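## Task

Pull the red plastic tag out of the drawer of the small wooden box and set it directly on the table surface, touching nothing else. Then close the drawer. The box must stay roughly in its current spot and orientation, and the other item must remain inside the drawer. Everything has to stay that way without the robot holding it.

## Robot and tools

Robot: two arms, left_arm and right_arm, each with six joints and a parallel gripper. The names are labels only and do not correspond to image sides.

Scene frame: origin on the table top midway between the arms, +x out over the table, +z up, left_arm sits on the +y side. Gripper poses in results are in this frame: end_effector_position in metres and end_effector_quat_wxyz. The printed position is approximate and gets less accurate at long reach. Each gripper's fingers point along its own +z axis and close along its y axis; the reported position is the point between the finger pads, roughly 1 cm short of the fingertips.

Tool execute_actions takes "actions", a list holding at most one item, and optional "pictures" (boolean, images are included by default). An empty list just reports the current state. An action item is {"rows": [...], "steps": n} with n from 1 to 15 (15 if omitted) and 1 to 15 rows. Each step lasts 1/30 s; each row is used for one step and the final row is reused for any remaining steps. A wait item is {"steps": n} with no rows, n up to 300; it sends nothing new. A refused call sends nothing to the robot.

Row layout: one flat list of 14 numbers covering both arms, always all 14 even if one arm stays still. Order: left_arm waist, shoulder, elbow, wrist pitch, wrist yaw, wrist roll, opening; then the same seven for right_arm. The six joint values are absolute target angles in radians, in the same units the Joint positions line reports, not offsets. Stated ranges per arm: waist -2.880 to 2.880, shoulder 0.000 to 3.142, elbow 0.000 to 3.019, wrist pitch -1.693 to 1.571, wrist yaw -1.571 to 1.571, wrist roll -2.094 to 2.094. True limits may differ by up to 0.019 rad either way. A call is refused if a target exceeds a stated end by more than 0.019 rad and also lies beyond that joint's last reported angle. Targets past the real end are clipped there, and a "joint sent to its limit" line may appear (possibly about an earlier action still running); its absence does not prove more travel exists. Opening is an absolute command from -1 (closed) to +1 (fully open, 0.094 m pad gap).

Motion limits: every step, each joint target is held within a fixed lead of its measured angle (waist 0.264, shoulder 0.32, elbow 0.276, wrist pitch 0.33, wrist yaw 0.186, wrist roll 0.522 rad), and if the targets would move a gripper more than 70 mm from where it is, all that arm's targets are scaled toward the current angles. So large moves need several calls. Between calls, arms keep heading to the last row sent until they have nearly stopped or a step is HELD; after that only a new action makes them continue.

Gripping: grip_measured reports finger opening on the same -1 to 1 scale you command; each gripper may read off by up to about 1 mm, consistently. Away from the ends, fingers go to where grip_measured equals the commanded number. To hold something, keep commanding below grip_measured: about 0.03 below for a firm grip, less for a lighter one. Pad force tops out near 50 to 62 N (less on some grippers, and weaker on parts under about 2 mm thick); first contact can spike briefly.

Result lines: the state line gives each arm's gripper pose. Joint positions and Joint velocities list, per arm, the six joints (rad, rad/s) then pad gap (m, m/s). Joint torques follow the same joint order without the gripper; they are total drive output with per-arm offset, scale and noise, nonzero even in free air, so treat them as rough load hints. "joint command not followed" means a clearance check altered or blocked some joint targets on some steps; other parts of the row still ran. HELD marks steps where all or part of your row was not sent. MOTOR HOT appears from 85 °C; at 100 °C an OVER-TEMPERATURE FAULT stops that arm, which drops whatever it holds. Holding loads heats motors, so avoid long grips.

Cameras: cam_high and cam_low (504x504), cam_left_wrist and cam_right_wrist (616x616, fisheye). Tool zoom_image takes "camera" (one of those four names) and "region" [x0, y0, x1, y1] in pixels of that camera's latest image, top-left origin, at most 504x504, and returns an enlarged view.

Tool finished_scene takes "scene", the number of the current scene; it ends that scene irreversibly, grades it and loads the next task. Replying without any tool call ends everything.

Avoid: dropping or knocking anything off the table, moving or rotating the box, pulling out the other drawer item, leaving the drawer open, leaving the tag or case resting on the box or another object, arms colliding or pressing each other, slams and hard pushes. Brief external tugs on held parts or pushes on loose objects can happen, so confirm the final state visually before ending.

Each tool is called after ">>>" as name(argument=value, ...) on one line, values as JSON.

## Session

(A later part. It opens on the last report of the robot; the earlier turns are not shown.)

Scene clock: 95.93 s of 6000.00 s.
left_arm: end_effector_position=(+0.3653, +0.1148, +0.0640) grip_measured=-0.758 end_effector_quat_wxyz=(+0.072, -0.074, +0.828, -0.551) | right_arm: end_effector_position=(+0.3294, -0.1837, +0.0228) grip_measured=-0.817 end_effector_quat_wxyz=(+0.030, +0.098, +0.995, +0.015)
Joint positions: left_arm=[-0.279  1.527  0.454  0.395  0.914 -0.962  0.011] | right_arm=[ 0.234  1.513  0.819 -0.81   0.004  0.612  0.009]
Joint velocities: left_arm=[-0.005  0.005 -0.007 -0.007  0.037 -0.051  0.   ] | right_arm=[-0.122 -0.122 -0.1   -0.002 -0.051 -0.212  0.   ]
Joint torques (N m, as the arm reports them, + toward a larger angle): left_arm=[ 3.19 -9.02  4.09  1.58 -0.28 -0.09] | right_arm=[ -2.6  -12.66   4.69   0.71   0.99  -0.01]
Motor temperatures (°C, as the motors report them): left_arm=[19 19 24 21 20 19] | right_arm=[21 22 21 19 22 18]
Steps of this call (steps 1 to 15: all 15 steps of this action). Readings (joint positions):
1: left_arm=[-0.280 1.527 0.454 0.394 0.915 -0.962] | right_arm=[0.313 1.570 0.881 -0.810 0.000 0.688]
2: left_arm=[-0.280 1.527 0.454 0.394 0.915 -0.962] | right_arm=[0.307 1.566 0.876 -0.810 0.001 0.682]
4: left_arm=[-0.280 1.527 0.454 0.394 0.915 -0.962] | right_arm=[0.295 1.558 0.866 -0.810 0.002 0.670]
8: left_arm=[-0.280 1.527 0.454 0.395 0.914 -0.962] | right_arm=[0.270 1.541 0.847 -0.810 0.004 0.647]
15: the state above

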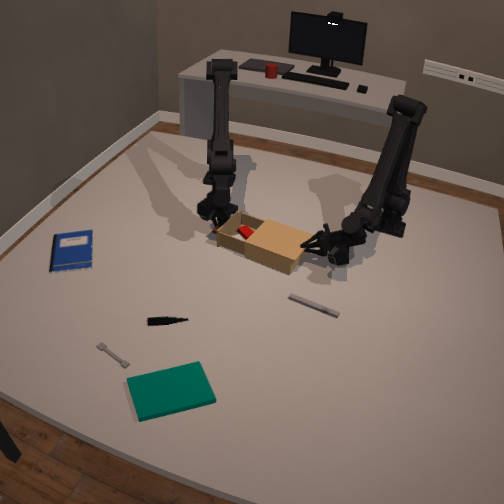

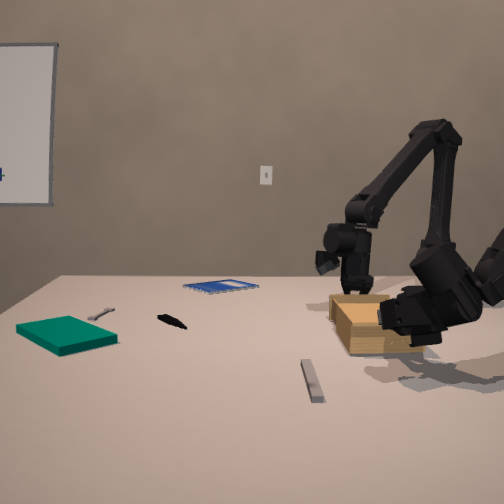

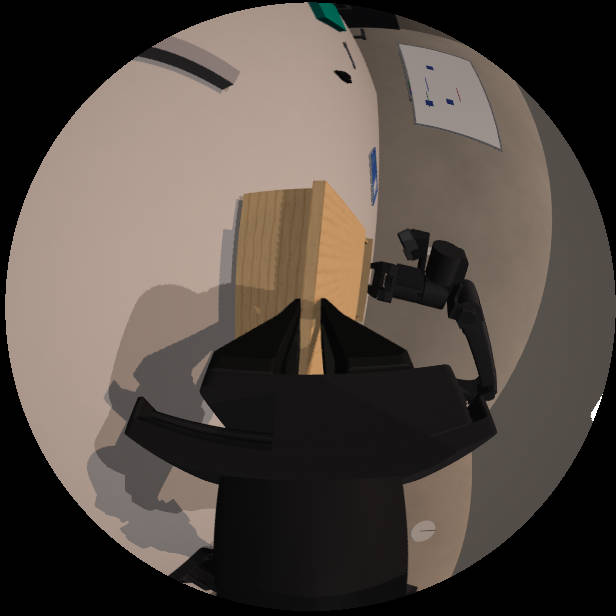

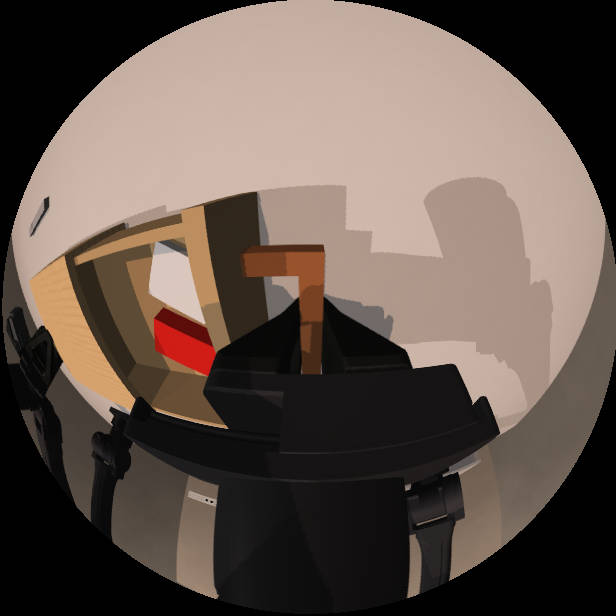

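>>> execute_actions(actions=[{"rows":[[-0.26,1.52,0.45,0.40,0.9,-0.98,-0.9,0.21,1.495,0.82,-0.81,0.01,0.6,-0.8],[-0.275,1.52,0.45,0.40,0.9,-0.98,-0.9,0.225,1.495,0.84,-0.80,0.0,0.6,-0.7],[-0.28,1.52,0.45,0.40,0.9,-0.98,-0.9,0.228,1.495,0.85,-0.80,0,0.6,-0.6],[-0.28,1.52,0.45,0.40,0.9,-0.98,-0.9,0.228,1.49,0.855,-0.80,0,0.6,-0.5],[-0.28,1.52,0.45,0.40,0.9,-0.98,-0.9,0.228,1.48,0.86,-0.80,0,0.6,-0.5],[-0.28,1.52,0.45,0.40,0.9,-0.98,-0.9,0.228,1.465,0.875,-0.83,0,0.6,-0.5],[-0.28,1.52,0.45,0.40,0.9,-0.98,-0.9,0.228,1.45,0.89,-0.86,0,0.6,-0.5],[-0.28,1.52,0.45,0.40,0.9,-0.98,-0.9,0.228,1.435,0.905,-0.89,0,0.6,-0.5],[-0.28,1.52,0.45,0.40,0.9,-0.98,-0.9,0.228,1.42,0.92,-0.92,0,0.6,-0.5],[-0.28,1.52,0.45,0.40,0.9,-0.98,-0.9,0.228,1.405,0.935,-0.95,0,0.6,-0.5],[-0.28,1.52,0.45,0.40,0.9,-0.98,-0.9,0.228,1.39,0.95,-0.98,0,0.6,-0.5],[-0.28,1.52,0.45,0.40,0.9,-0.98,-0.9,0.228,1.375,0.967,-1.01,0,0.6,-0.5],[-0.28,1.52,0.45,0.40,0.9,-0.98,-0.9,0.228,1.36,0.985,-1.04,0,0.6,-0.5],[-0.28,1.52,0.45,0.40,0.9,-0.98,-0.9,0.228,1.345,1.003,-1.07,0,0.6,-0.5],[-0.28,1.52,0.45,0.40,0.9,-0.98,-0.9,0.228,1.33,1.02,-1.1,0,0.6,-0.5]],"steps":15}], pictures=false)

>>> execute_actions(actions=[{"rows":[[-0.28,1.52,0.45,0.40,0.9,-0.98,-0.9,0.228,1.33,1.03,-1.12,0,0.6,-0.4],[-0.28,1.52,0.45,0.40,0.9,-0.98,-0.9,0.228,1.33,1.03,-1.13,0,0.6,-0.3],[-0.28,1.52,0.45,0.40,0.9,-0.98,-0.9,0.24,1.335,1.035,-1.13,0,0.61,-0.3],[-0.28,1.52,0.45,0.40,0.9,-0.98,-0.9,0.255,1.345,1.04,-1.13,0,0.625,-0.3],[-0.28,1.52,0.45,0.40,0.9,-0.98,-0.9,0.27,1.355,1.047,-1.13,0,0.64,-0.3],[-0.28,1.52,0.45,0.40,0.9,-0.98,-0.9,0.285,1.365,1.054,-1.13,0,0.655,-0.3],[-0.28,1.52,0.45,0.40,0.9,-0.98,-0.9,0.30,1.375,1.061,-1.13,0,0.67,-0.3],[-0.28,1.52,0.45,0.40,0.9,-0.98,-0.9,0.315,1.385,1.068,-1.13,0,0.685,-0.3],[-0.28,1.52,0.45,0.40,0.9,-0.98,-0.9,0.33,1.395,1.075,-1.13,0,0.70,-0.3],[-0.28,1.52,0.45,0.40,0.9,-0.98,-0.9,0.345,1.402,1.08,-1.13,0,0.715,-0.3],[-0.28,1.52,0.45,0.40,0.9,-0.98,-0.9,0.357,1.408,1.082,-1.13,0,0.725,-0.3]],"steps":15}])

Scene clock: 101.23 s of 6000.00 s.
left_arm: end_effector_position=(+0.3659, +0.1149, +0.0642) grip_measured=-0.762 end_effector_quat_wxyz=(+0.074, -0.074, +0.828, -0.550) | right_arm: end_effector_position=(+0.3354, -0.1851, +0.1009) grip_measured=-0.502 end_effector_quat_wxyz=(+0.037, +0.098, +0.994, +0.021)
Joint positions: left_arm=[-0.279  1.526  0.454  0.397  0.911 -0.962  0.011] | right_arm=[ 0.221  1.388  0.929 -1.027 -0.001  0.599  0.023]
Joint velocities: left_arm=[-0.005 -0.005  0.002 -0.002 -0.022 -0.037 -0.   ] | right_arm=[-0.015 -0.571  0.584 -0.847  0.007  0.007 -0.   ]
Joint torques (N m, as the arm reports them, + toward a larger angle): left_arm=[-0.31 -8.85  4.04  1.58 -0.15 -0.08] | right_arm=[  1.25 -12.61  11.53   0.29   0.14   0.04]
Motor temperatures (°C, as the motors report them): left_arm=[19 20 24 21 20 19] | right_arm=[21 22 21 19 22 18]
Steps of this call (steps 1 to 30: the robot went on to your last target; steps 31 to 100: nothing new was sent; then 1.47 s passed at rest; steps 101 to 115: all 15 steps of this action). Readings (joint positions):
101: left_arm=[-0.279 1.527 0.454 0.395 0.914 -0.962] | right_arm=[0.221 1.504 0.810 -0.810 0.000 0.599]
102: left_arm=[-0.279 1.527 0.454 0.395 0.913 -0.962] | right_arm=[0.221 1.504 0.810 -0.809 -0.001 0.599]
104: left_arm=[-0.279 1.526 0.454 0.397 0.911 -0.962] | right_arm=[0.221 1.504 0.810 -0.809 -0.001 0.599]
108: left_arm=[-0.279 1.526 0.454 0.397 0.911 -0.962] | right_arm=[0.221 1.495 0.822 -0.836 -0.001 0.599]
115: the state above

Scene clock: 101.73 s of 6000.00 s.
left_arm: end_effector_position=(+0.3659, +0.1149, +0.0642) grip_measured=-0.762 end_effector_quat_wxyz=(+0.074, -0.074, +0.828, -0.550) | right_arm: end_effector_position=(+0.3241, -0.1275, +0.1274) grip_measured=-0.302 end_effector_quat_wxyz=(+0.030, +0.074, +0.997, +0.022)
Joint positions: left_arm=[-0.279  1.526  0.454  0.397  0.911 -0.962  0.011] | right_arm=[ 0.366  1.406  1.024 -1.114 -0.001  0.696  0.033]
Joint velocities: left_arm=[-0.005 -0.005 -0.002 -0.002  0.007 -0.037  0.   ] | right_arm=[ 0.063  0.103  0.002  0.002 -0.037  0.066  0.001]
Joint torques (N m, as the arm reports them, + toward a larger angle): left_arm=[-0.22 -9.06  4.05  1.53 -0.16 -0.07] | right_arm=[ -0.74 -11.07  12.08  -0.06   0.11   0.14]
Motor temperatures (°C, as the motors report them): left_arm=[19 20 24 21 20 19] | right_arm=[21 22 21 19 22 18]
Steps of this call (steps 1 to 15: all 15 steps of this action). Readings (joint positions):
1: left_arm=[-0.279 1.526 0.454 0.397 0.911 -0.962] | right_arm=[0.221 1.370 0.949 -1.054 -0.001 0.599]
2: left_arm=[-0.279 1.526 0.454 0.397 0.911 -0.962] | right_arm=[0.221 1.354 0.967 -1.077 -0.001 0.599]
4: left_arm=[-0.279 1.526 0.454 0.397 0.911 -0.962] | right_arm=[0.225 1.331 0.993 -1.100 -0.001 0.603]
8: left_arm=[-0.279 1.526 0.454 0.397 0.911 -0.962] | right_arm=[0.270 1.339 1.015 -1.112 -0.001 0.634]
15: the state above

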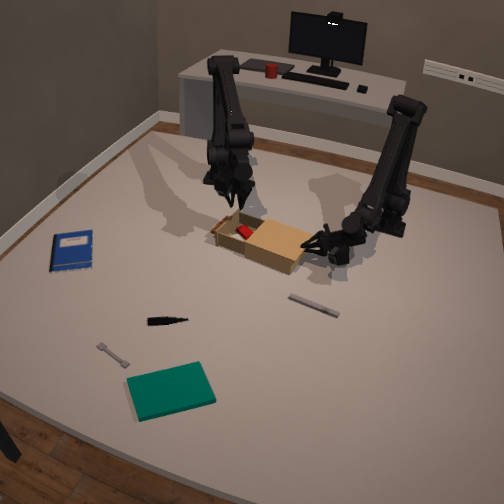

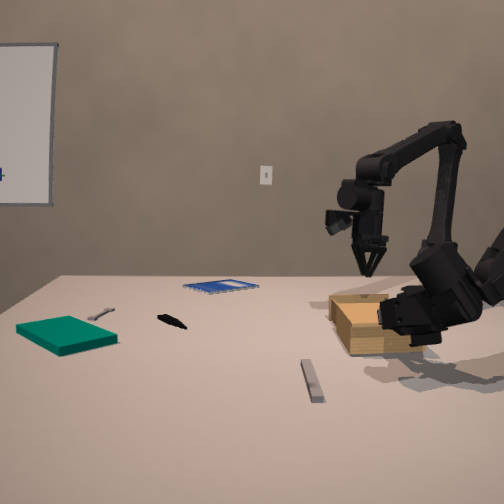

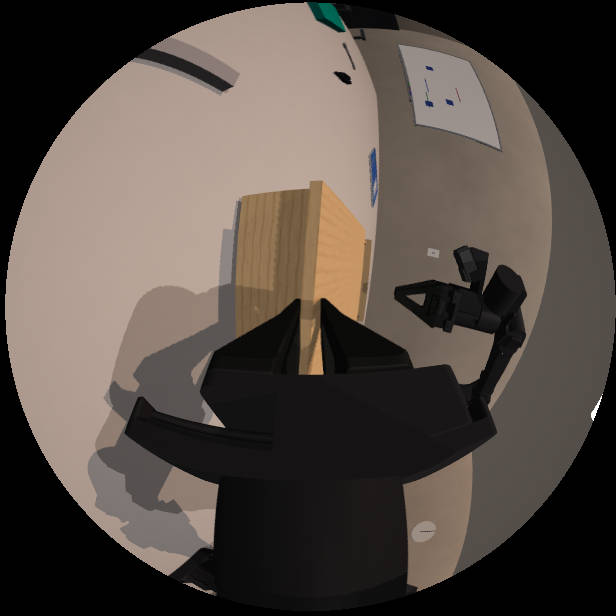

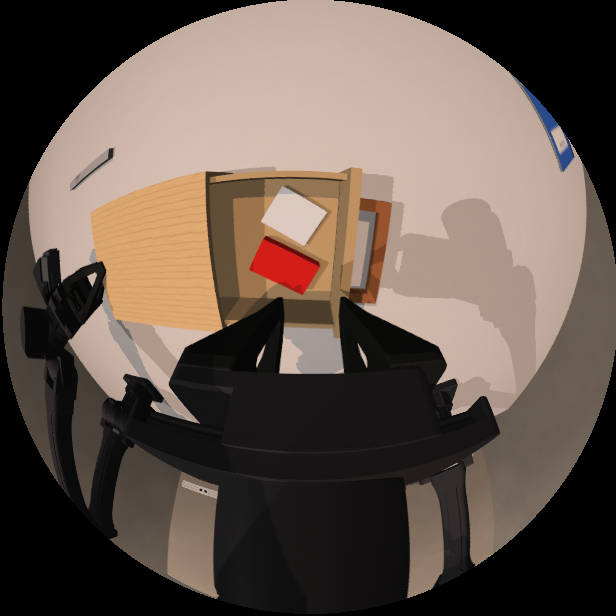

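>>> execute_actions(actions=[{"rows":[[-0.28,1.52,0.45,0.40,0.9,-0.98,-0.9,0.375,1.415,1.04,-1.1,0,0.78,-0.2],[-0.28,1.52,0.45,0.40,0.9,-0.98,-0.9,0.385,1.423,1.025,-1.08,0,0.84,-0.1],[-0.28,1.52,0.45,0.40,0.9,-0.98,-0.9,0.395,1.431,1.018,-1.065,0,0.9,0],[-0.28,1.52,0.45,0.40,0.9,-0.98,-0.9,0.405,1.44,1.012,-1.05,0,0.96,0.1],[-0.28,1.52,0.45,0.40,0.9,-0.98,-0.9,0.415,1.448,1.006,-1.035,0,1.02,0.2],[-0.28,1.52,0.45,0.40,0.9,-0.98,-0.9,0.425,1.456,1.0,-1.02,0,1.08,0.3],[-0.28,1.52,0.45,0.40,0.9,-0.98,-0.9,0.432,1.465,0.993,-1.005,0,1.14,0.4],[-0.28,1.52,0.45,0.40,0.9,-0.98,-0.9,0.436,1.474,0.986,-0.99,0,1.2,0.49],[-0.28,1.52,0.45,0.40,0.9,-0.98,-0.9,0.436,1.483,0.979,-0.975,0,1.215,0.49],[-0.28,1.52,0.45,0.40,0.9,-0.98,-0.9,0.436,1.492,0.972,-0.96,0,1.215,0.49],[-0.28,1.52,0.45,0.40,0.9,-0.98,-0.9,0.436,1.5,0.966,-0.948,0,1.215,0.49]],"steps":15}], pictures=false)

>>> execute_actions(actions=[{"steps":8}])

Scene clock: 106.47 s of 6000.00 s.
left_arm: end_effector_position=(+0.3659, +0.1149, +0.0642) grip_measured=-0.762 end_effector_quat_wxyz=(+0.074, -0.074, +0.828, -0.550) | right_arm: end_effector_position=(+0.3149, -0.0982, +0.0732) grip_measured=+0.488 end_effector_quat_wxyz=(+0.021, +0.266, +0.963, +0.026)
Joint positions: left_arm=[-0.279  1.526  0.454  0.397  0.911 -0.962  0.011] | right_arm=[ 0.439  1.5    0.965 -0.969 -0.001  1.16   0.07 ]
Joint velocities: left_arm=[-0.024 -0.005 -0.012 -0.007  0.037 -0.037 -0.   ] | right_arm=[ 0.015  0.112 -0.095  0.032 -0.051  0.271 -0.002]
Joint torques (N m, as the arm reports them, + toward a larger angle): left_arm=[ 0.01 -9.04  4.08  1.56 -0.13 -0.08] | right_arm=[  0.4  -12.21   7.48   1.74   0.14   0.13]
Motor temperatures (°C, as the motors report them): left_arm=[19 20 23 21 20 19] | right_arm=[21 22 23 19 22 18]
Steps of this call (steps 1 to 30: the robot went on to your last target; steps 31 to 100: nothing new was sent; then 0.90 s passed at rest; steps 101 to 115: all 15 steps of this action). Readings (joint positions):
101: left_arm=[-0.279 1.526 0.454 0.397 0.911 -0.962] | right_arm=[0.365 1.409 1.024 -1.115 -0.001 0.725]
102: left_arm=[-0.279 1.526 0.454 0.397 0.911 -0.962] | right_arm=[0.366 1.409 1.024 -1.112 -0.001 0.744]
104: left_arm=[-0.279 1.526 0.454 0.397 0.911 -0.962] | right_arm=[0.374 1.411 1.023 -1.093 -0.001 0.805]
108: left_arm=[-0.279 1.526 0.454 0.397 0.911 -0.962] | right_arm=[0.413 1.433 1.009 -1.035 -0.001 0.982]
115: the state above

Scene clock: 106.73 s of 6000.00 s.
left_arm: end_effector_position=(+0.3659, +0.1149, +0.0642) grip_measured=-0.762 end_effector_quat_wxyz=(+0.074, -0.074, +0.828, -0.550) | right_arm: end_effector_position=(+0.3147, -0.0983, +0.0712) grip_measured=+0.488 end_effector_quat_wxyz=(+0.020, +0.285, +0.958, +0.026)
Joint positions: left_arm=[-0.279  1.526  0.454  0.397  0.911 -0.962  0.011] | right_arm=[ 0.439  1.503  0.963 -0.965 -0.001  1.199  0.07 ]
Joint velocities: left_arm=[-0.015 -0.005 -0.007  0.002 -0.022  0.007  0.   ] | right_arm=[-0.015 -0.005  0.007  0.012  0.022  0.051  0.   ]
Joint torques (N m, as the arm reports them, + toward a larger angle): left_arm=[-0.35 -9.02  4.05  1.58 -0.14 -0.07] | right_arm=[  0.15 -12.31   7.21   1.67   0.14   0.12]
Motor temperatures (°C, as the motors report them): left_arm=[19 20 23 21 20 19] | right_arm=[21 22 23 19 22 18]
Steps of this call (steps 1 to 8: the robot went on to your last target). Readings (joint positions):
1: left_arm=[-0.279 1.526 0.454 0.397 0.911 -0.962] | right_arm=[0.439 1.502 0.963 -0.969 -0.001 1.169]
2: left_arm=[-0.279 1.526 0.454 0.397 0.911 -0.962] | right_arm=[0.439 1.503 0.963 -0.968 -0.001 1.177]
4: left_arm=[-0.279 1.526 0.454 0.397 0.911 -0.962] | right_arm=[0.439 1.503 0.963 -0.966 -0.001 1.188]
8: the state above

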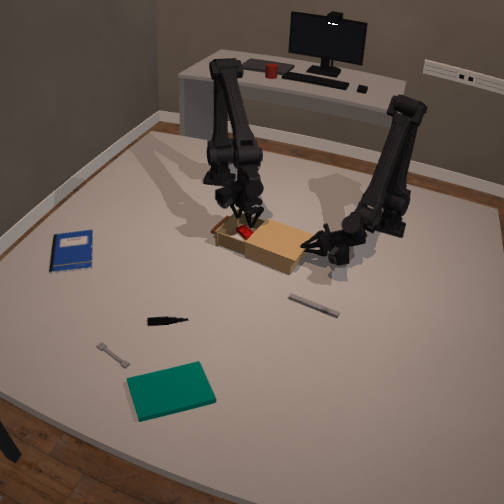

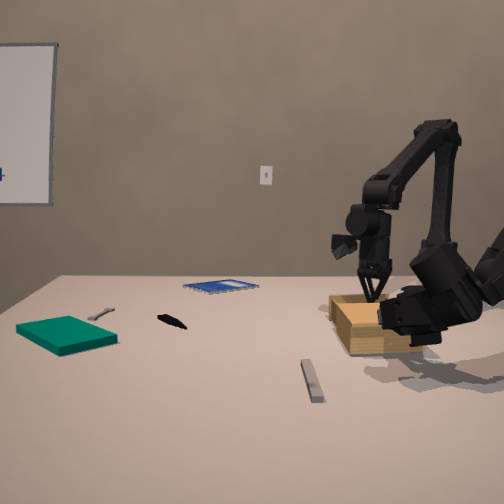

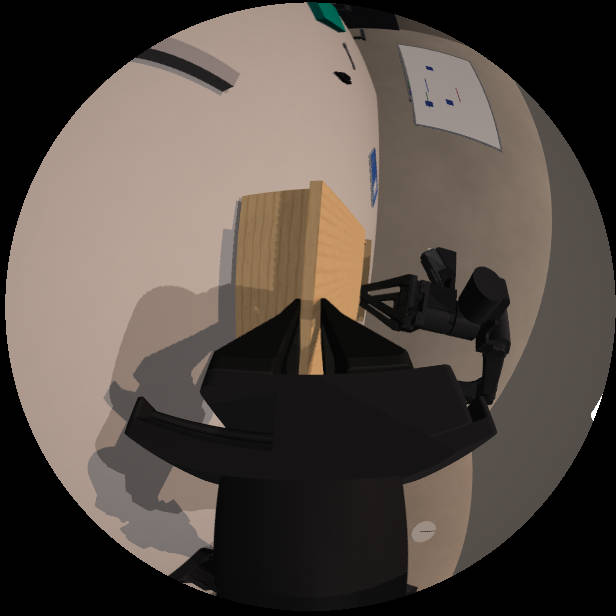

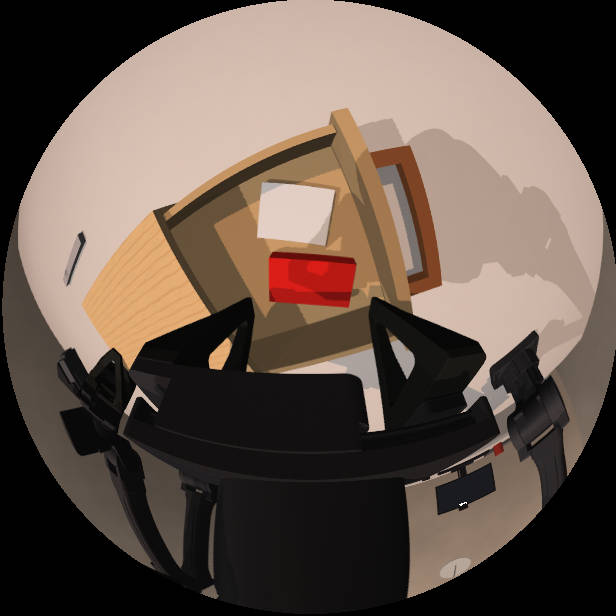

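>>> execute_actions(actions=[{"rows":[[-0.28,1.52,0.45,0.40,0.9,-0.98,-0.9,0.43,1.507,0.961,-0.938,0,1.24,0.42],[-0.28,1.52,0.45,0.40,0.9,-0.98,-0.9,0.43,1.514,0.956,-0.927,0,1.26,0.38],[-0.28,1.52,0.45,0.40,0.9,-0.98,-0.9,0.43,1.521,0.951,-0.916,0,1.27,0.38],[-0.28,1.52,0.45,0.40,0.9,-0.98,-0.9,0.43,1.528,0.946,-0.905,0,1.27,0.38],[-0.28,1.52,0.45,0.40,0.9,-0.98,-0.9,0.43,1.535,0.941,-0.894,0,1.27,0.38],[-0.28,1.52,0.45,0.40,0.9,-0.98,-0.9,0.43,1.542,0.936,-0.883,0,1.27,0.38],[-0.28,1.52,0.45,0.40,0.9,-0.98,-0.9,0.43,1.548,0.932,-0.872,0,1.27,0.38],[-0.28,1.52,0.45,0.40,0.9,-0.98,-0.9,0.43,1.554,0.928,-0.861,0,1.27,0.38],[-0.28,1.52,0.45,0.40,0.9,-0.98,-0.9,0.43,1.56,0.924,-0.85,0,1.27,0.38],[-0.28,1.52,0.45,0.40,0.9,-0.98,-0.9,0.43,1.566,0.92,-0.839,0,1.27,0.38],[-0.28,1.52,0.45,0.40,0.9,-0.98,-0.9,0.43,1.572,0.916,-0.828,0,1.27,0.38],[-0.28,1.52,0.45,0.40,0.9,-0.98,-0.9,0.43,1.575,0.913,-0.817,0,1.27,0.38]],"steps":15}], pictures=false)

>>> execute_actions(actions=[{"steps":6}])

Scene clock: 110.00 s of 6000.00 s.
left_arm: end_effector_position=(+0.3658, +0.1150, +0.0641) grip_measured=-0.762 end_effector_quat_wxyz=(+0.077, -0.071, +0.829, -0.550) | right_arm: end_effector_position=(+0.3194, -0.0958, +0.0361) grip_measured=+0.382 end_effector_quat_wxyz=(+0.025, +0.314, +0.948, +0.034)
Joint positions: left_arm=[-0.279  1.526  0.454  0.397  0.911 -0.954  0.011] | right_arm=[ 0.438  1.562  0.92  -0.845 -0.     1.26   0.065]
Joint velocities: left_arm=[ 0.005 -0.015  0.007  0.017  0.022  0.095 -0.   ] | right_arm=[-0.005 -0.054  0.012  0.051 -0.022  0.037 -0.   ]
Joint torques (N m, as the arm reports them, + toward a larger angle): left_arm=[-0.13 -8.92  4.05  1.46 -0.12 -0.24] | right_arm=[  0.48 -10.53   6.27   1.91   0.14   0.14]
Motor temperatures (°C, as the motors report them): left_arm=[19 20 23 21 20 19] | right_arm=[21 22 23 19 22 18]
Steps of this call (steps 1 to 30: the robot went on to your last target; steps 31 to 83: nothing new was sent; steps 84 to 98: all 15 steps of this action). Readings (joint positions):
84: left_arm=[-0.279 1.526 0.454 0.397 0.911 -0.962] | right_arm=[0.439 1.503 0.963 -0.964 -0.001 1.211]
85: left_arm=[-0.279 1.526 0.454 0.397 0.911 -0.962] | right_arm=[0.439 1.503 0.963 -0.959 -0.001 1.218]
87: left_arm=[-0.279 1.526 0.454 0.397 0.911 -0.962] | right_arm=[0.439 1.504 0.960 -0.941 -0.001 1.233]
91: left_arm=[-0.279 1.526 0.454 0.397 0.911 -0.962] | right_arm=[0.438 1.519 0.945 -0.898 -0.001 1.250]
98: the state above

Scene clock: 110.20 s of 6000.00 s.
left_arm: end_effector_position=(+0.3659, +0.1149, +0.0644) grip_measured=-0.762 end_effector_quat_wxyz=(+0.078, -0.069, +0.829, -0.550) | right_arm: end_effector_position=(+0.3199, -0.0956, +0.0363) grip_measured=+0.382 end_effector_quat_wxyz=(+0.025, +0.315, +0.948, +0.035)
Joint positions: left_arm=[-0.279  1.526  0.454  0.398  0.911 -0.95   0.011] | right_arm=[ 0.437  1.562  0.92  -0.843 -0.     1.262  0.065]
Joint velocities: left_arm=[ 0.005 -0.005 -0.012  0.012 -0.022  0.007 -0.001] | right_arm=[-0.005 -0.015 -0.012  0.002  0.037 -0.007 -0.   ]
Joint torques (N m, as the arm reports them, + toward a larger angle): left_arm=[-0.19 -9.1   4.2   1.44 -0.13 -0.2 ] | right_arm=[ -0.2  -11.27   6.17   2.04   0.13   0.11]
Motor temperatures (°C, as the motors report them): left_arm=[19 20 23 21 20 19] | right_arm=[21 22 23 19 22 18]
Steps of this call (steps 1 to 6: the robot went on to your last target). Readings (joint positions):
1: left_arm=[-0.279 1.526 0.454 0.398 0.911 -0.953] | right_arm=[0.438 1.562 0.920 -0.843 -0.000 1.261]
2: left_arm=[-0.279 1.526 0.454 0.398 0.911 -0.951] | right_arm=[0.438 1.562 0.920 -0.843 -0.000 1.261]
4: left_arm=[-0.279 1.526 0.454 0.398 0.911 -0.950] | right_arm=[0.438 1.562 0.920 -0.843 -0.000 1.262]
6: the state above

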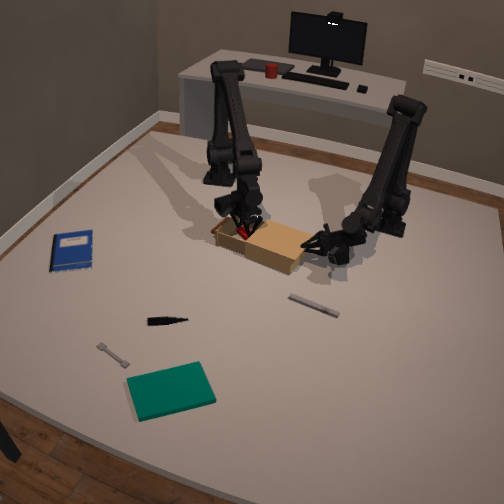

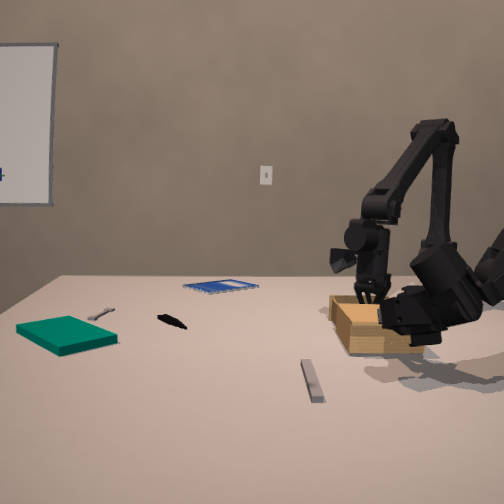

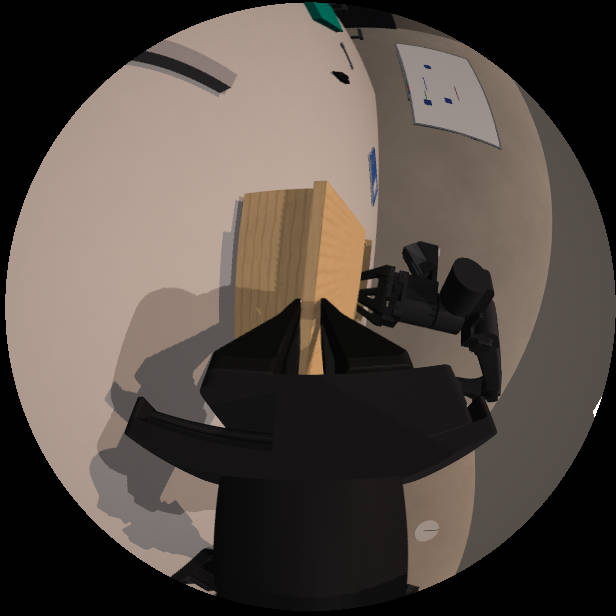

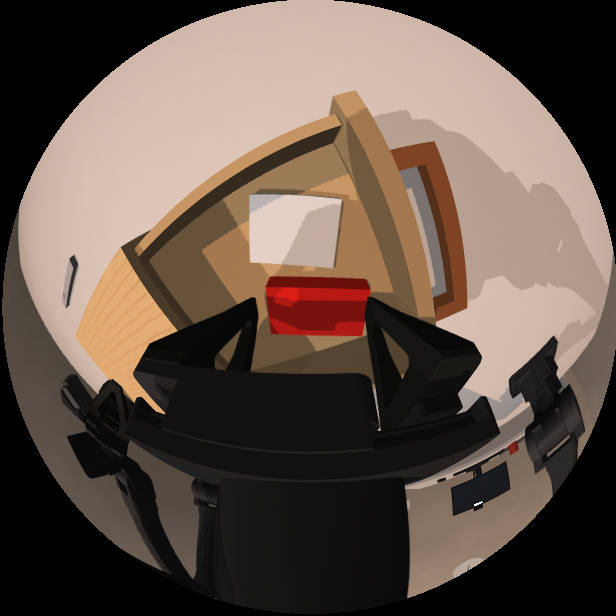

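>>> execute_actions(actions=[{"rows":[[-0.28,1.52,0.45,0.40,0.9,-0.96,-0.9,0.43,1.54,0.93,-0.84,0,1.27,0.4],[-0.28,1.52,0.45,0.40,0.9,-0.96,-0.9,0.43,1.525,0.93,-0.86,0,1.27,0.4],[-0.28,1.52,0.45,0.40,0.9,-0.96,-0.9,0.43,1.525,0.93,-0.87,0,1.27,0.4],[-0.28,1.52,0.45,0.40,0.9,-0.96,-0.9,0.43,1.525,0.93,-0.87,0,1.27,0.4],[-0.28,1.52,0.45,0.40,0.9,-0.96,-0.9,0.43,1.525,0.92,-0.87,0,1.27,0.4],[-0.28,1.52,0.45,0.40,0.9,-0.96,-0.9,0.43,1.535,0.915,-0.86,0,1.27,0.4],[-0.28,1.52,0.45,0.40,0.9,-0.96,-0.9,0.43,1.545,0.91,-0.85,0,1.27,0.4],[-0.28,1.52,0.45,0.40,0.9,-0.96,-0.9,0.43,1.555,0.905,-0.84,0,1.27,0.4],[-0.28,1.52,0.45,0.40,0.9,-0.96,-0.9,0.43,1.56,0.902,-0.83,0,1.27,0.4],[-0.28,1.52,0.45,0.40,0.9,-0.96,-0.9,0.43,1.565,0.898,-0.82,0,1.27,0.4],[-0.28,1.52,0.45,0.40,0.9,-0.96,-0.9,0.43,1.57,0.895,-0.81,0,1.27,0.4]],"steps":15}])

>>> zoom_image(camera="cam_right_wrist", region=[120,180,500,440])

Scene clock: 113.43 s of 6000.00 s.
left_arm: end_effector_position=(+0.3658, +0.1150, +0.0643) grip_measured=-0.762 end_effector_quat_wxyz=(+0.080, -0.066, +0.829, -0.550) | right_arm: end_effector_position=(+0.3189, -0.0962, +0.0369) grip_measured=+0.398 end_effector_quat_wxyz=(+0.029, +0.316, +0.948, +0.041)
Joint positions: left_arm=[-0.279  1.525  0.454  0.398  0.91  -0.944  0.011] | right_arm=[ 0.437  1.55   0.907 -0.826 -0.001  1.263  0.066]
Joint velocities: left_arm=[-0.015 -0.005 -0.007 -0.002 -0.022  0.037 -0.001] | right_arm=[-0.015  0.015 -0.002  0.027 -0.022 -0.037 -0.001]
Joint torques (N m, as the arm reports them, + toward a larger angle): left_arm=[-0.23 -9.14  4.13  1.47 -0.11 -0.07] | right_arm=[  0.47 -10.06   5.86   1.57   0.11   0.11]
Motor temperatures (°C, as the motors report them): left_arm=[19 20 23 21 20 19] | right_arm=[21 22 22 19 22 18]
Steps of this call (steps 1 to 15: the robot went on to your last target; steps 16 to 82: nothing new was sent; steps 83 to 97: all 15 steps of this action). Readings (joint positions):
83: left_arm=[-0.279 1.526 0.454 0.398 0.911 -0.947] | right_arm=[0.437 1.560 0.920 -0.843 -0.000 1.262]
84: left_arm=[-0.279 1.526 0.454 0.398 0.911 -0.945] | right_arm=[0.437 1.558 0.920 -0.843 -0.000 1.262]
86: left_arm=[-0.279 1.526 0.454 0.398 0.910 -0.944] | right_arm=[0.437 1.552 0.920 -0.849 -0.000 1.262]
90: left_arm=[-0.279 1.525 0.454 0.398 0.910 -0.944] | right_arm=[0.437 1.548 0.918 -0.852 -0.000 1.262]
97: the state above

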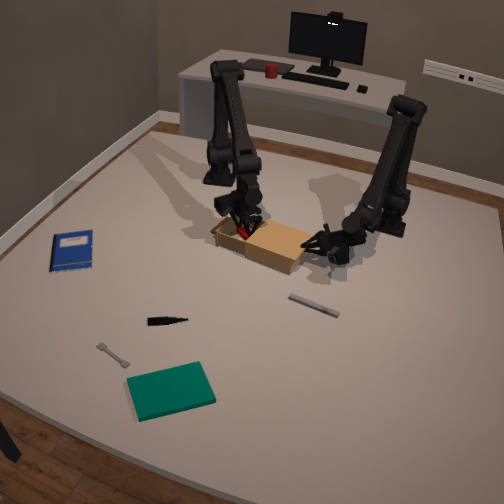

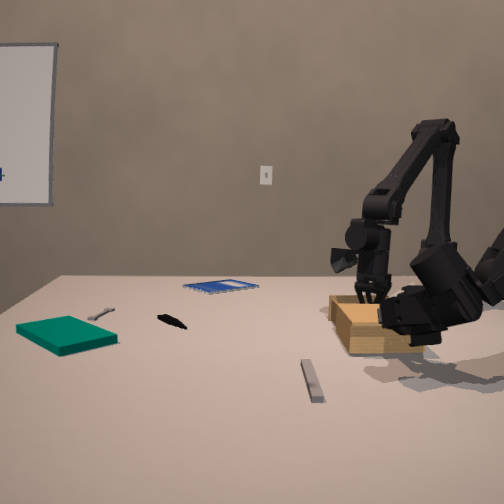

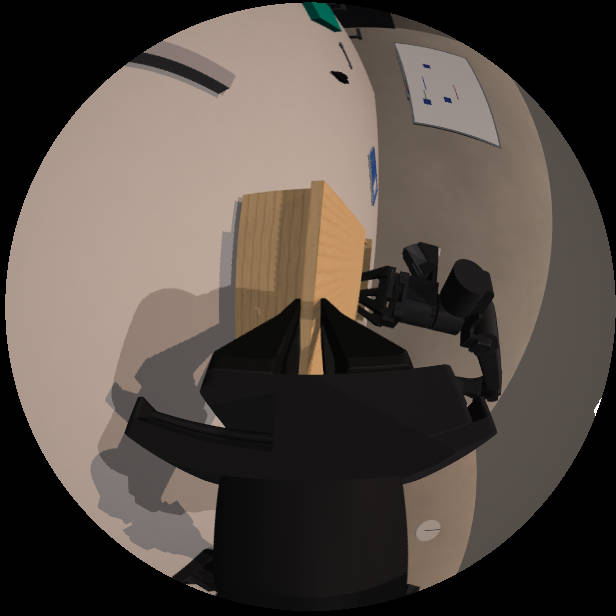

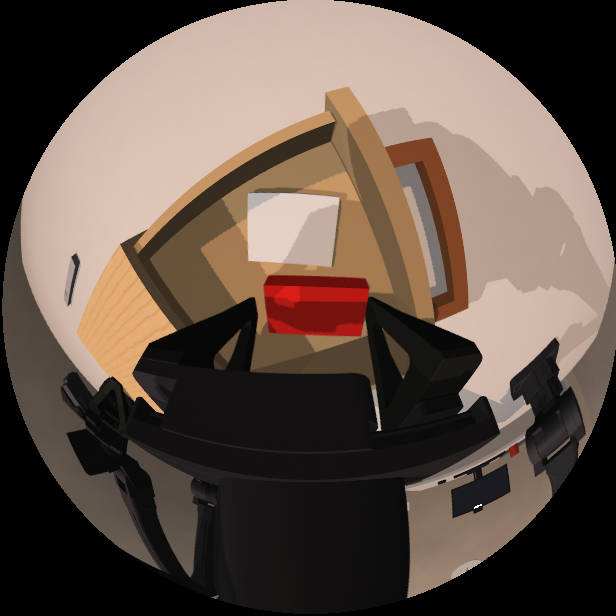

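Region (120, 180, 500, 440) of cam_right_wrist's 616x616 image, scaled by 1.326, with more detail than that image has; it fills the top 345 rows of this view, and the rest is white.

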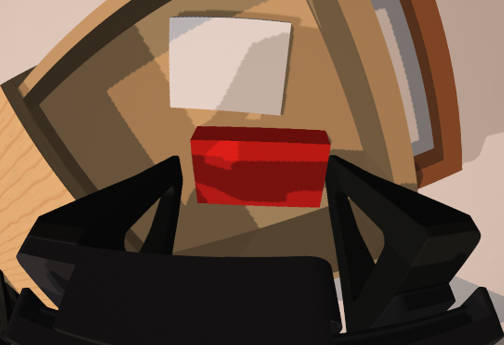

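>>> execute_actions(actions=[{"rows":[[-0.28,1.52,0.45,0.40,0.9,-0.95,-0.9,0.43,1.55,0.95,-0.84,0,1.27,0.4],[-0.28,1.52,0.45,0.40,0.9,-0.95,-0.9,0.43,1.55,0.97,-0.86,0,1.27,0.4],[-0.28,1.52,0.45,0.40,0.9,-0.95,-0.9,0.43,1.55,0.985,-0.88,0,1.27,0.4],[-0.28,1.52,0.45,0.40,0.9,-0.95,-0.9,0.427,1.555,1.0,-0.90,0,1.265,0.4],[-0.28,1.52,0.45,0.40,0.9,-0.95,-0.9,0.424,1.56,1.01,-0.92,0,1.26,0.4],[-0.28,1.52,0.45,0.40,0.9,-0.95,-0.9,0.421,1.566,1.02,-0.94,0,1.255,0.4],[-0.28,1.52,0.45,0.40,0.9,-0.95,-0.9,0.418,1.572,1.03,-0.96,0,1.25,0.4],[-0.28,1.52,0.45,0.40,0.9,-0.95,-0.9,0.415,1.578,1.04,-0.975,0,1.245,0.4],[-0.28,1.52,0.45,0.40,0.9,-0.95,-0.9,0.412,1.584,1.046,-0.99,0,1.24,0.4],[-0.28,1.52,0.45,0.40,0.9,-0.95,-0.9,0.41,1.59,1.05,-1.0,0,1.235,0.4]],"steps":15}])

Scene clock: 117.77 s of 6000.00 s.
left_arm: end_effector_position=(+0.3658, +0.1150, +0.0643) grip_measured=-0.762 end_effector_quat_wxyz=(+0.081, -0.065, +0.829, -0.550) | right_arm: end_effector_position=(+0.3294, -0.1007, +0.0583) grip_measured=+0.398 end_effector_quat_wxyz=(+0.006, +0.320, +0.947, +0.009)
Joint positions: left_arm=[-0.279  1.525  0.454  0.398  0.91  -0.941  0.011] | right_arm=[ 0.414  1.573  1.007 -0.982 -0.001  1.247  0.066]
Joint velocities: left_arm=[ 0.005 -0.015 -0.007  0.002 -0.022 -0.007 -0.001] | right_arm=[-0.015  0.054 -0.002 -0.071  0.051  0.022 -0.001]
Joint torques (N m, as the arm reports them, + toward a larger angle): left_arm=[-0.25 -9.15  4.09  1.5  -0.11  0.  ] | right_arm=[ -0.11 -12.07  10.1   -0.06   0.16  -0.07]
Motor temperatures (°C, as the motors report them): left_arm=[19 20 23 21 20 19] | right_arm=[21 22 22 19 21 18]
Steps of this call (steps 1 to 15: the robot went on to your last target; steps 16 to 90: nothing new was sent; then 0.83 s passed at rest; steps 91 to 105: all 15 steps of this action). Readings (joint positions):
91: left_arm=[-0.279 1.525 0.454 0.398 0.910 -0.943] | right_arm=[0.437 1.550 0.906 -0.825 -0.001 1.263]
92: left_arm=[-0.279 1.525 0.454 0.398 0.910 -0.941] | right_arm=[0.437 1.550 0.908 -0.829 -0.001 1.263]
94: left_arm=[-0.279 1.525 0.454 0.398 0.910 -0.941] | right_arm=[0.437 1.550 0.921 -0.854 -0.001 1.263]
98: left_arm=[-0.279 1.525 0.454 0.398 0.910 -0.941] | right_arm=[0.431 1.553 0.968 -0.927 -0.001 1.261]
105: the state above

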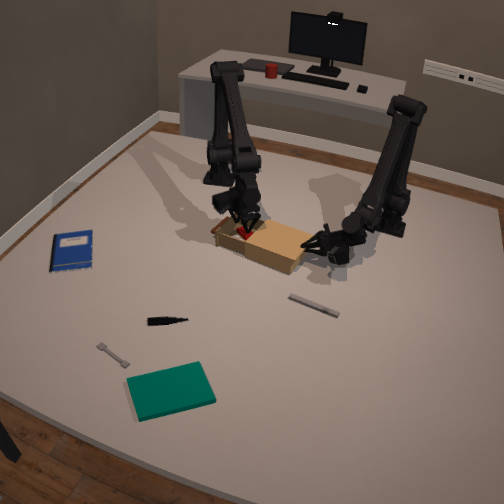

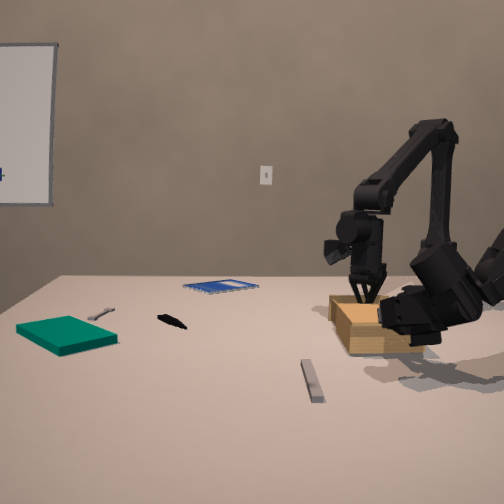

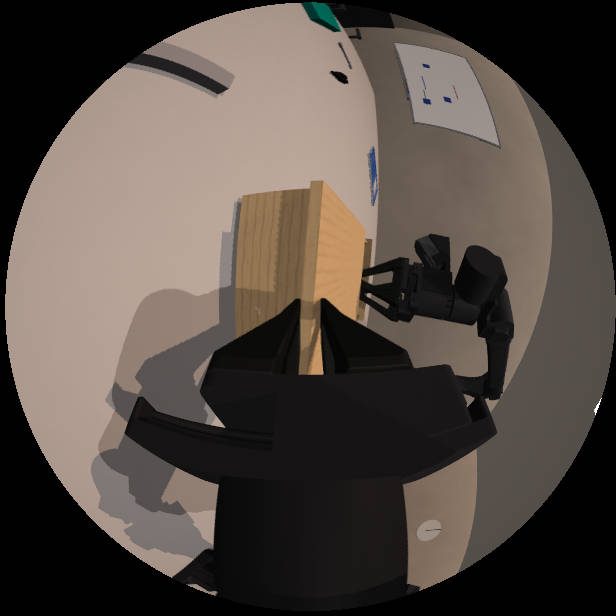

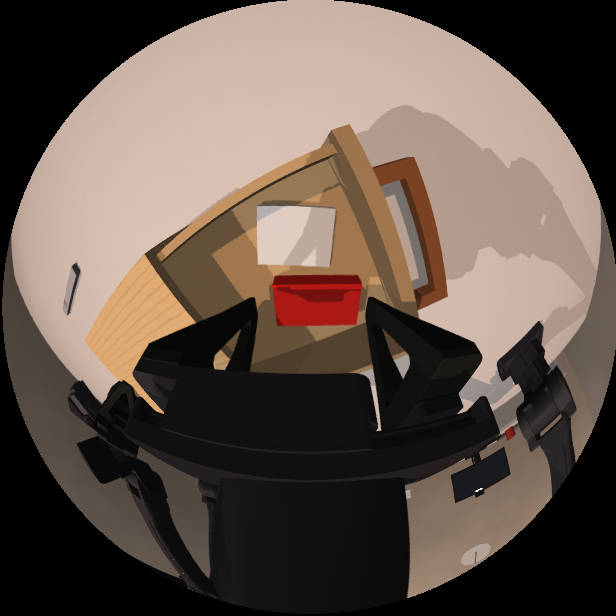

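>>> execute_actions(actions=[{"rows":[[-0.28,1.52,0.45,0.40,0.9,-0.95,-0.9,0.41,1.59,1.02,-0.98,0,1.245,0.4],[-0.28,1.52,0.45,0.40,0.9,-0.95,-0.9,0.41,1.592,1.005,-0.97,0,1.245,0.4],[-0.28,1.52,0.45,0.40,0.9,-0.95,-0.9,0.41,1.596,1.0,-0.96,0,1.245,0.4],[-0.28,1.52,0.45,0.40,0.9,-0.95,-0.9,0.41,1.6,0.996,-0.955,0,1.245,0.4],[-0.28,1.52,0.45,0.40,0.9,-0.95,-0.9,0.41,1.604,0.992,-0.947,0,1.245,0.4],[-0.28,1.52,0.45,0.40,0.9,-0.95,-0.9,0.41,1.608,0.988,-0.939,0,1.245,0.4],[-0.28,1.52,0.45,0.40,0.9,-0.95,-0.9,0.41,1.612,0.984,-0.931,0,1.245,0.4],[-0.28,1.52,0.45,0.40,0.9,-0.95,-0.9,0.41,1.616,0.98,-0.923,0,1.245,0.4],[-0.28,1.52,0.45,0.40,0.9,-0.95,-0.9,0.41,1.62,0.977,-0.915,0,1.245,0.4],[-0.28,1.52,0.45,0.40,0.9,-0.95,-0.9,0.41,1.624,0.974,-0.907,0,1.245,0.4],[-0.28,1.52,0.45,0.40,0.9,-0.95,-0.9,0.41,1.628,0.971,-0.899,0,1.245,0.4],[-0.28,1.52,0.45,0.40,0.9,-0.95,-0.9,0.41,1.632,0.968,-0.892,0,1.245,0.4]],"steps":15}], pictures=false)

>>> execute_actions(actions=[{"steps":6}])

Scene clock: 120.97 s of 6000.00 s.
left_arm: end_effector_position=(+0.3657, +0.1150, +0.0642) grip_measured=-0.762 end_effector_quat_wxyz=(+0.082, -0.064, +0.829, -0.549) | right_arm: end_effector_position=(+0.3285, -0.1008, +0.0332) grip_measured=+0.398 end_effector_quat_wxyz=(+0.005, +0.317, +0.948, +0.007)
Joint positions: left_arm=[-0.279  1.525  0.453  0.398  0.91  -0.937  0.011] | right_arm=[ 0.415  1.614  0.978 -0.917 -0.002  1.243  0.066]
Joint velocities: left_arm=[ 0.005 -0.015 -0.007  0.007 -0.022  0.051 -0.   ] | right_arm=[ 0.015 -0.015  0.012 -0.007  0.022 -0.051  0.   ]
Joint torques (N m, as the arm reports them, + toward a larger angle): left_arm=[-0.27 -9.    4.14  1.51 -0.11 -0.06] | right_arm=[  0.07 -10.72   5.94   1.7    0.22   0.05]
Motor temperatures (°C, as the motors report them): left_arm=[19 20 23 21 20 19] | right_arm=[21 22 23 19 21 18]
Steps of this call (steps 1 to 15: the robot went on to your last target; steps 16 to 81: nothing new was sent; steps 82 to 96: all 15 steps of this action). Readings (joint positions):
82: left_arm=[-0.279 1.525 0.454 0.398 0.910 -0.941] | right_arm=[0.414 1.578 1.007 -0.985 -0.001 1.243]
83: left_arm=[-0.279 1.525 0.454 0.398 0.910 -0.941] | right_arm=[0.414 1.578 1.007 -0.985 -0.001 1.243]
85: left_arm=[-0.279 1.525 0.454 0.398 0.910 -0.941] | right_arm=[0.414 1.578 1.006 -0.980 -0.001 1.243]
89: left_arm=[-0.279 1.525 0.454 0.398 0.910 -0.941] | right_arm=[0.414 1.587 0.995 -0.953 -0.001 1.243]
96: the state above

Scene clock: 121.17 s of 6000.00 s.
left_arm: end_effector_position=(+0.3657, +0.1150, +0.0642) grip_measured=-0.762 end_effector_quat_wxyz=(+0.082, -0.063, +0.829, -0.549) | right_arm: end_effector_position=(+0.3285, -0.1008, +0.0332) grip_measured=+0.398 end_effector_quat_wxyz=(+0.005, +0.317, +0.948, +0.007)
Joint positions: left_arm=[-0.279  1.525  0.453  0.398  0.91  -0.935  0.011] | right_arm=[ 0.415  1.614  0.978 -0.917 -0.002  1.243  0.066]
Joint velocities: left_arm=[ 0.005 -0.005 -0.012  0.002  0.007  0.022 -0.001] | right_arm=[ 0.005 -0.005 -0.007 -0.002  0.007 -0.066  0.   ]
Joint torques (N m, as the arm reports them, + toward a larger angle): left_arm=[-0.11 -8.97  4.15  1.51 -0.11 -0.06] | right_arm=[  0.45 -10.92   5.72   1.68   0.19   0.06]
Motor temperatures (°C, as the motors report them): left_arm=[19 20 23 21 20 19] | right_arm=[21 22 23 19 21 18]
Steps of this call (steps 1 to 6: the robot went on to your last target). Readings (joint positions):
1: left_arm=[-0.279 1.525 0.453 0.398 0.910 -0.936] | right_arm=[0.415 1.614 0.978 -0.917 -0.002 1.243]
2: left_arm=[-0.279 1.525 0.453 0.398 0.910 -0.935] | right_arm=[0.415 1.614 0.978 -0.917 -0.002 1.243]
4: left_arm=[-0.279 1.525 0.453 0.398 0.910 -0.935] | right_arm=[0.415 1.614 0.978 -0.917 -0.002 1.243]
6: the state above

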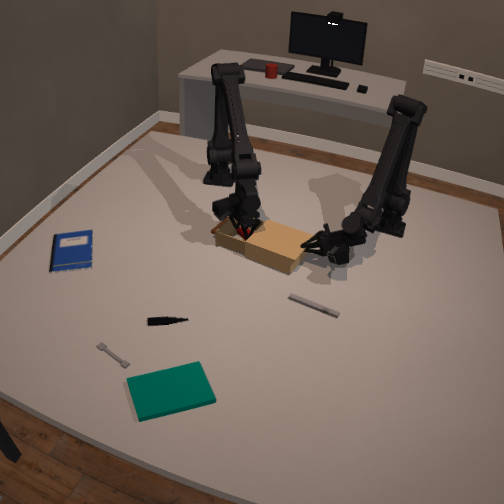

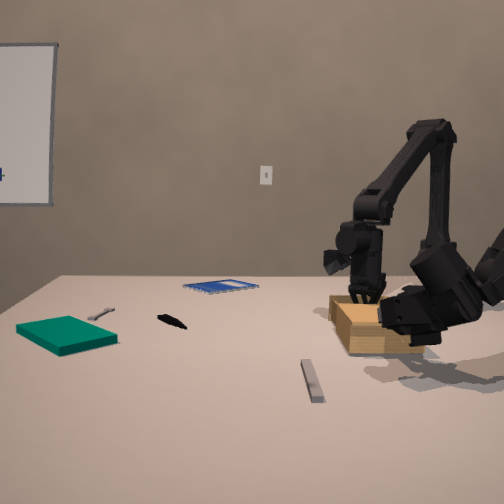

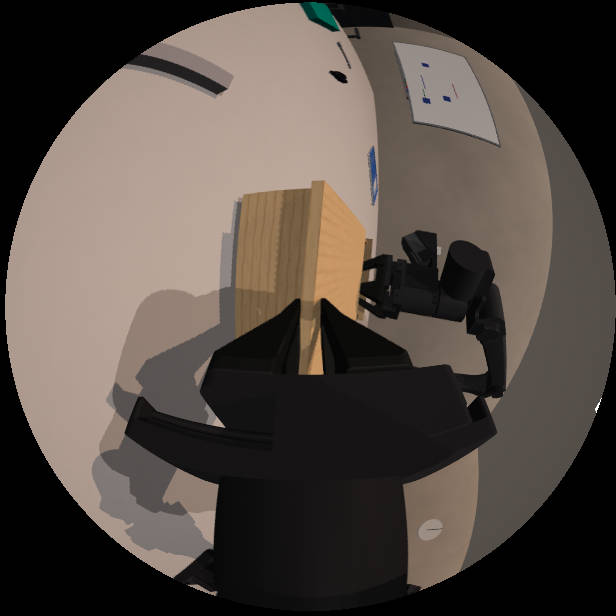

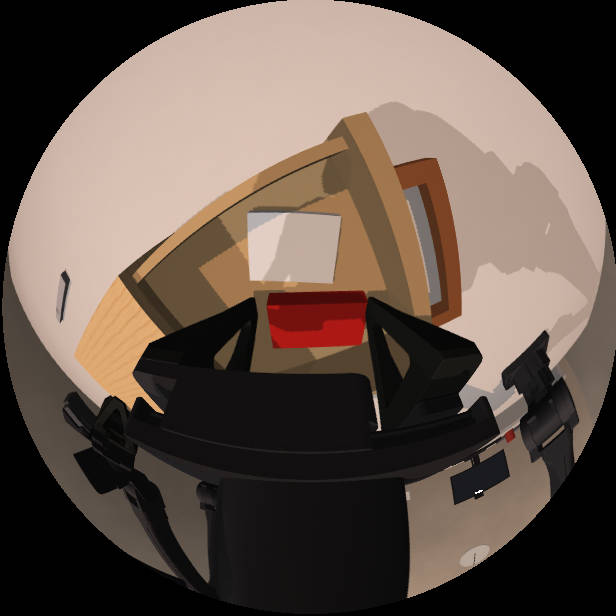

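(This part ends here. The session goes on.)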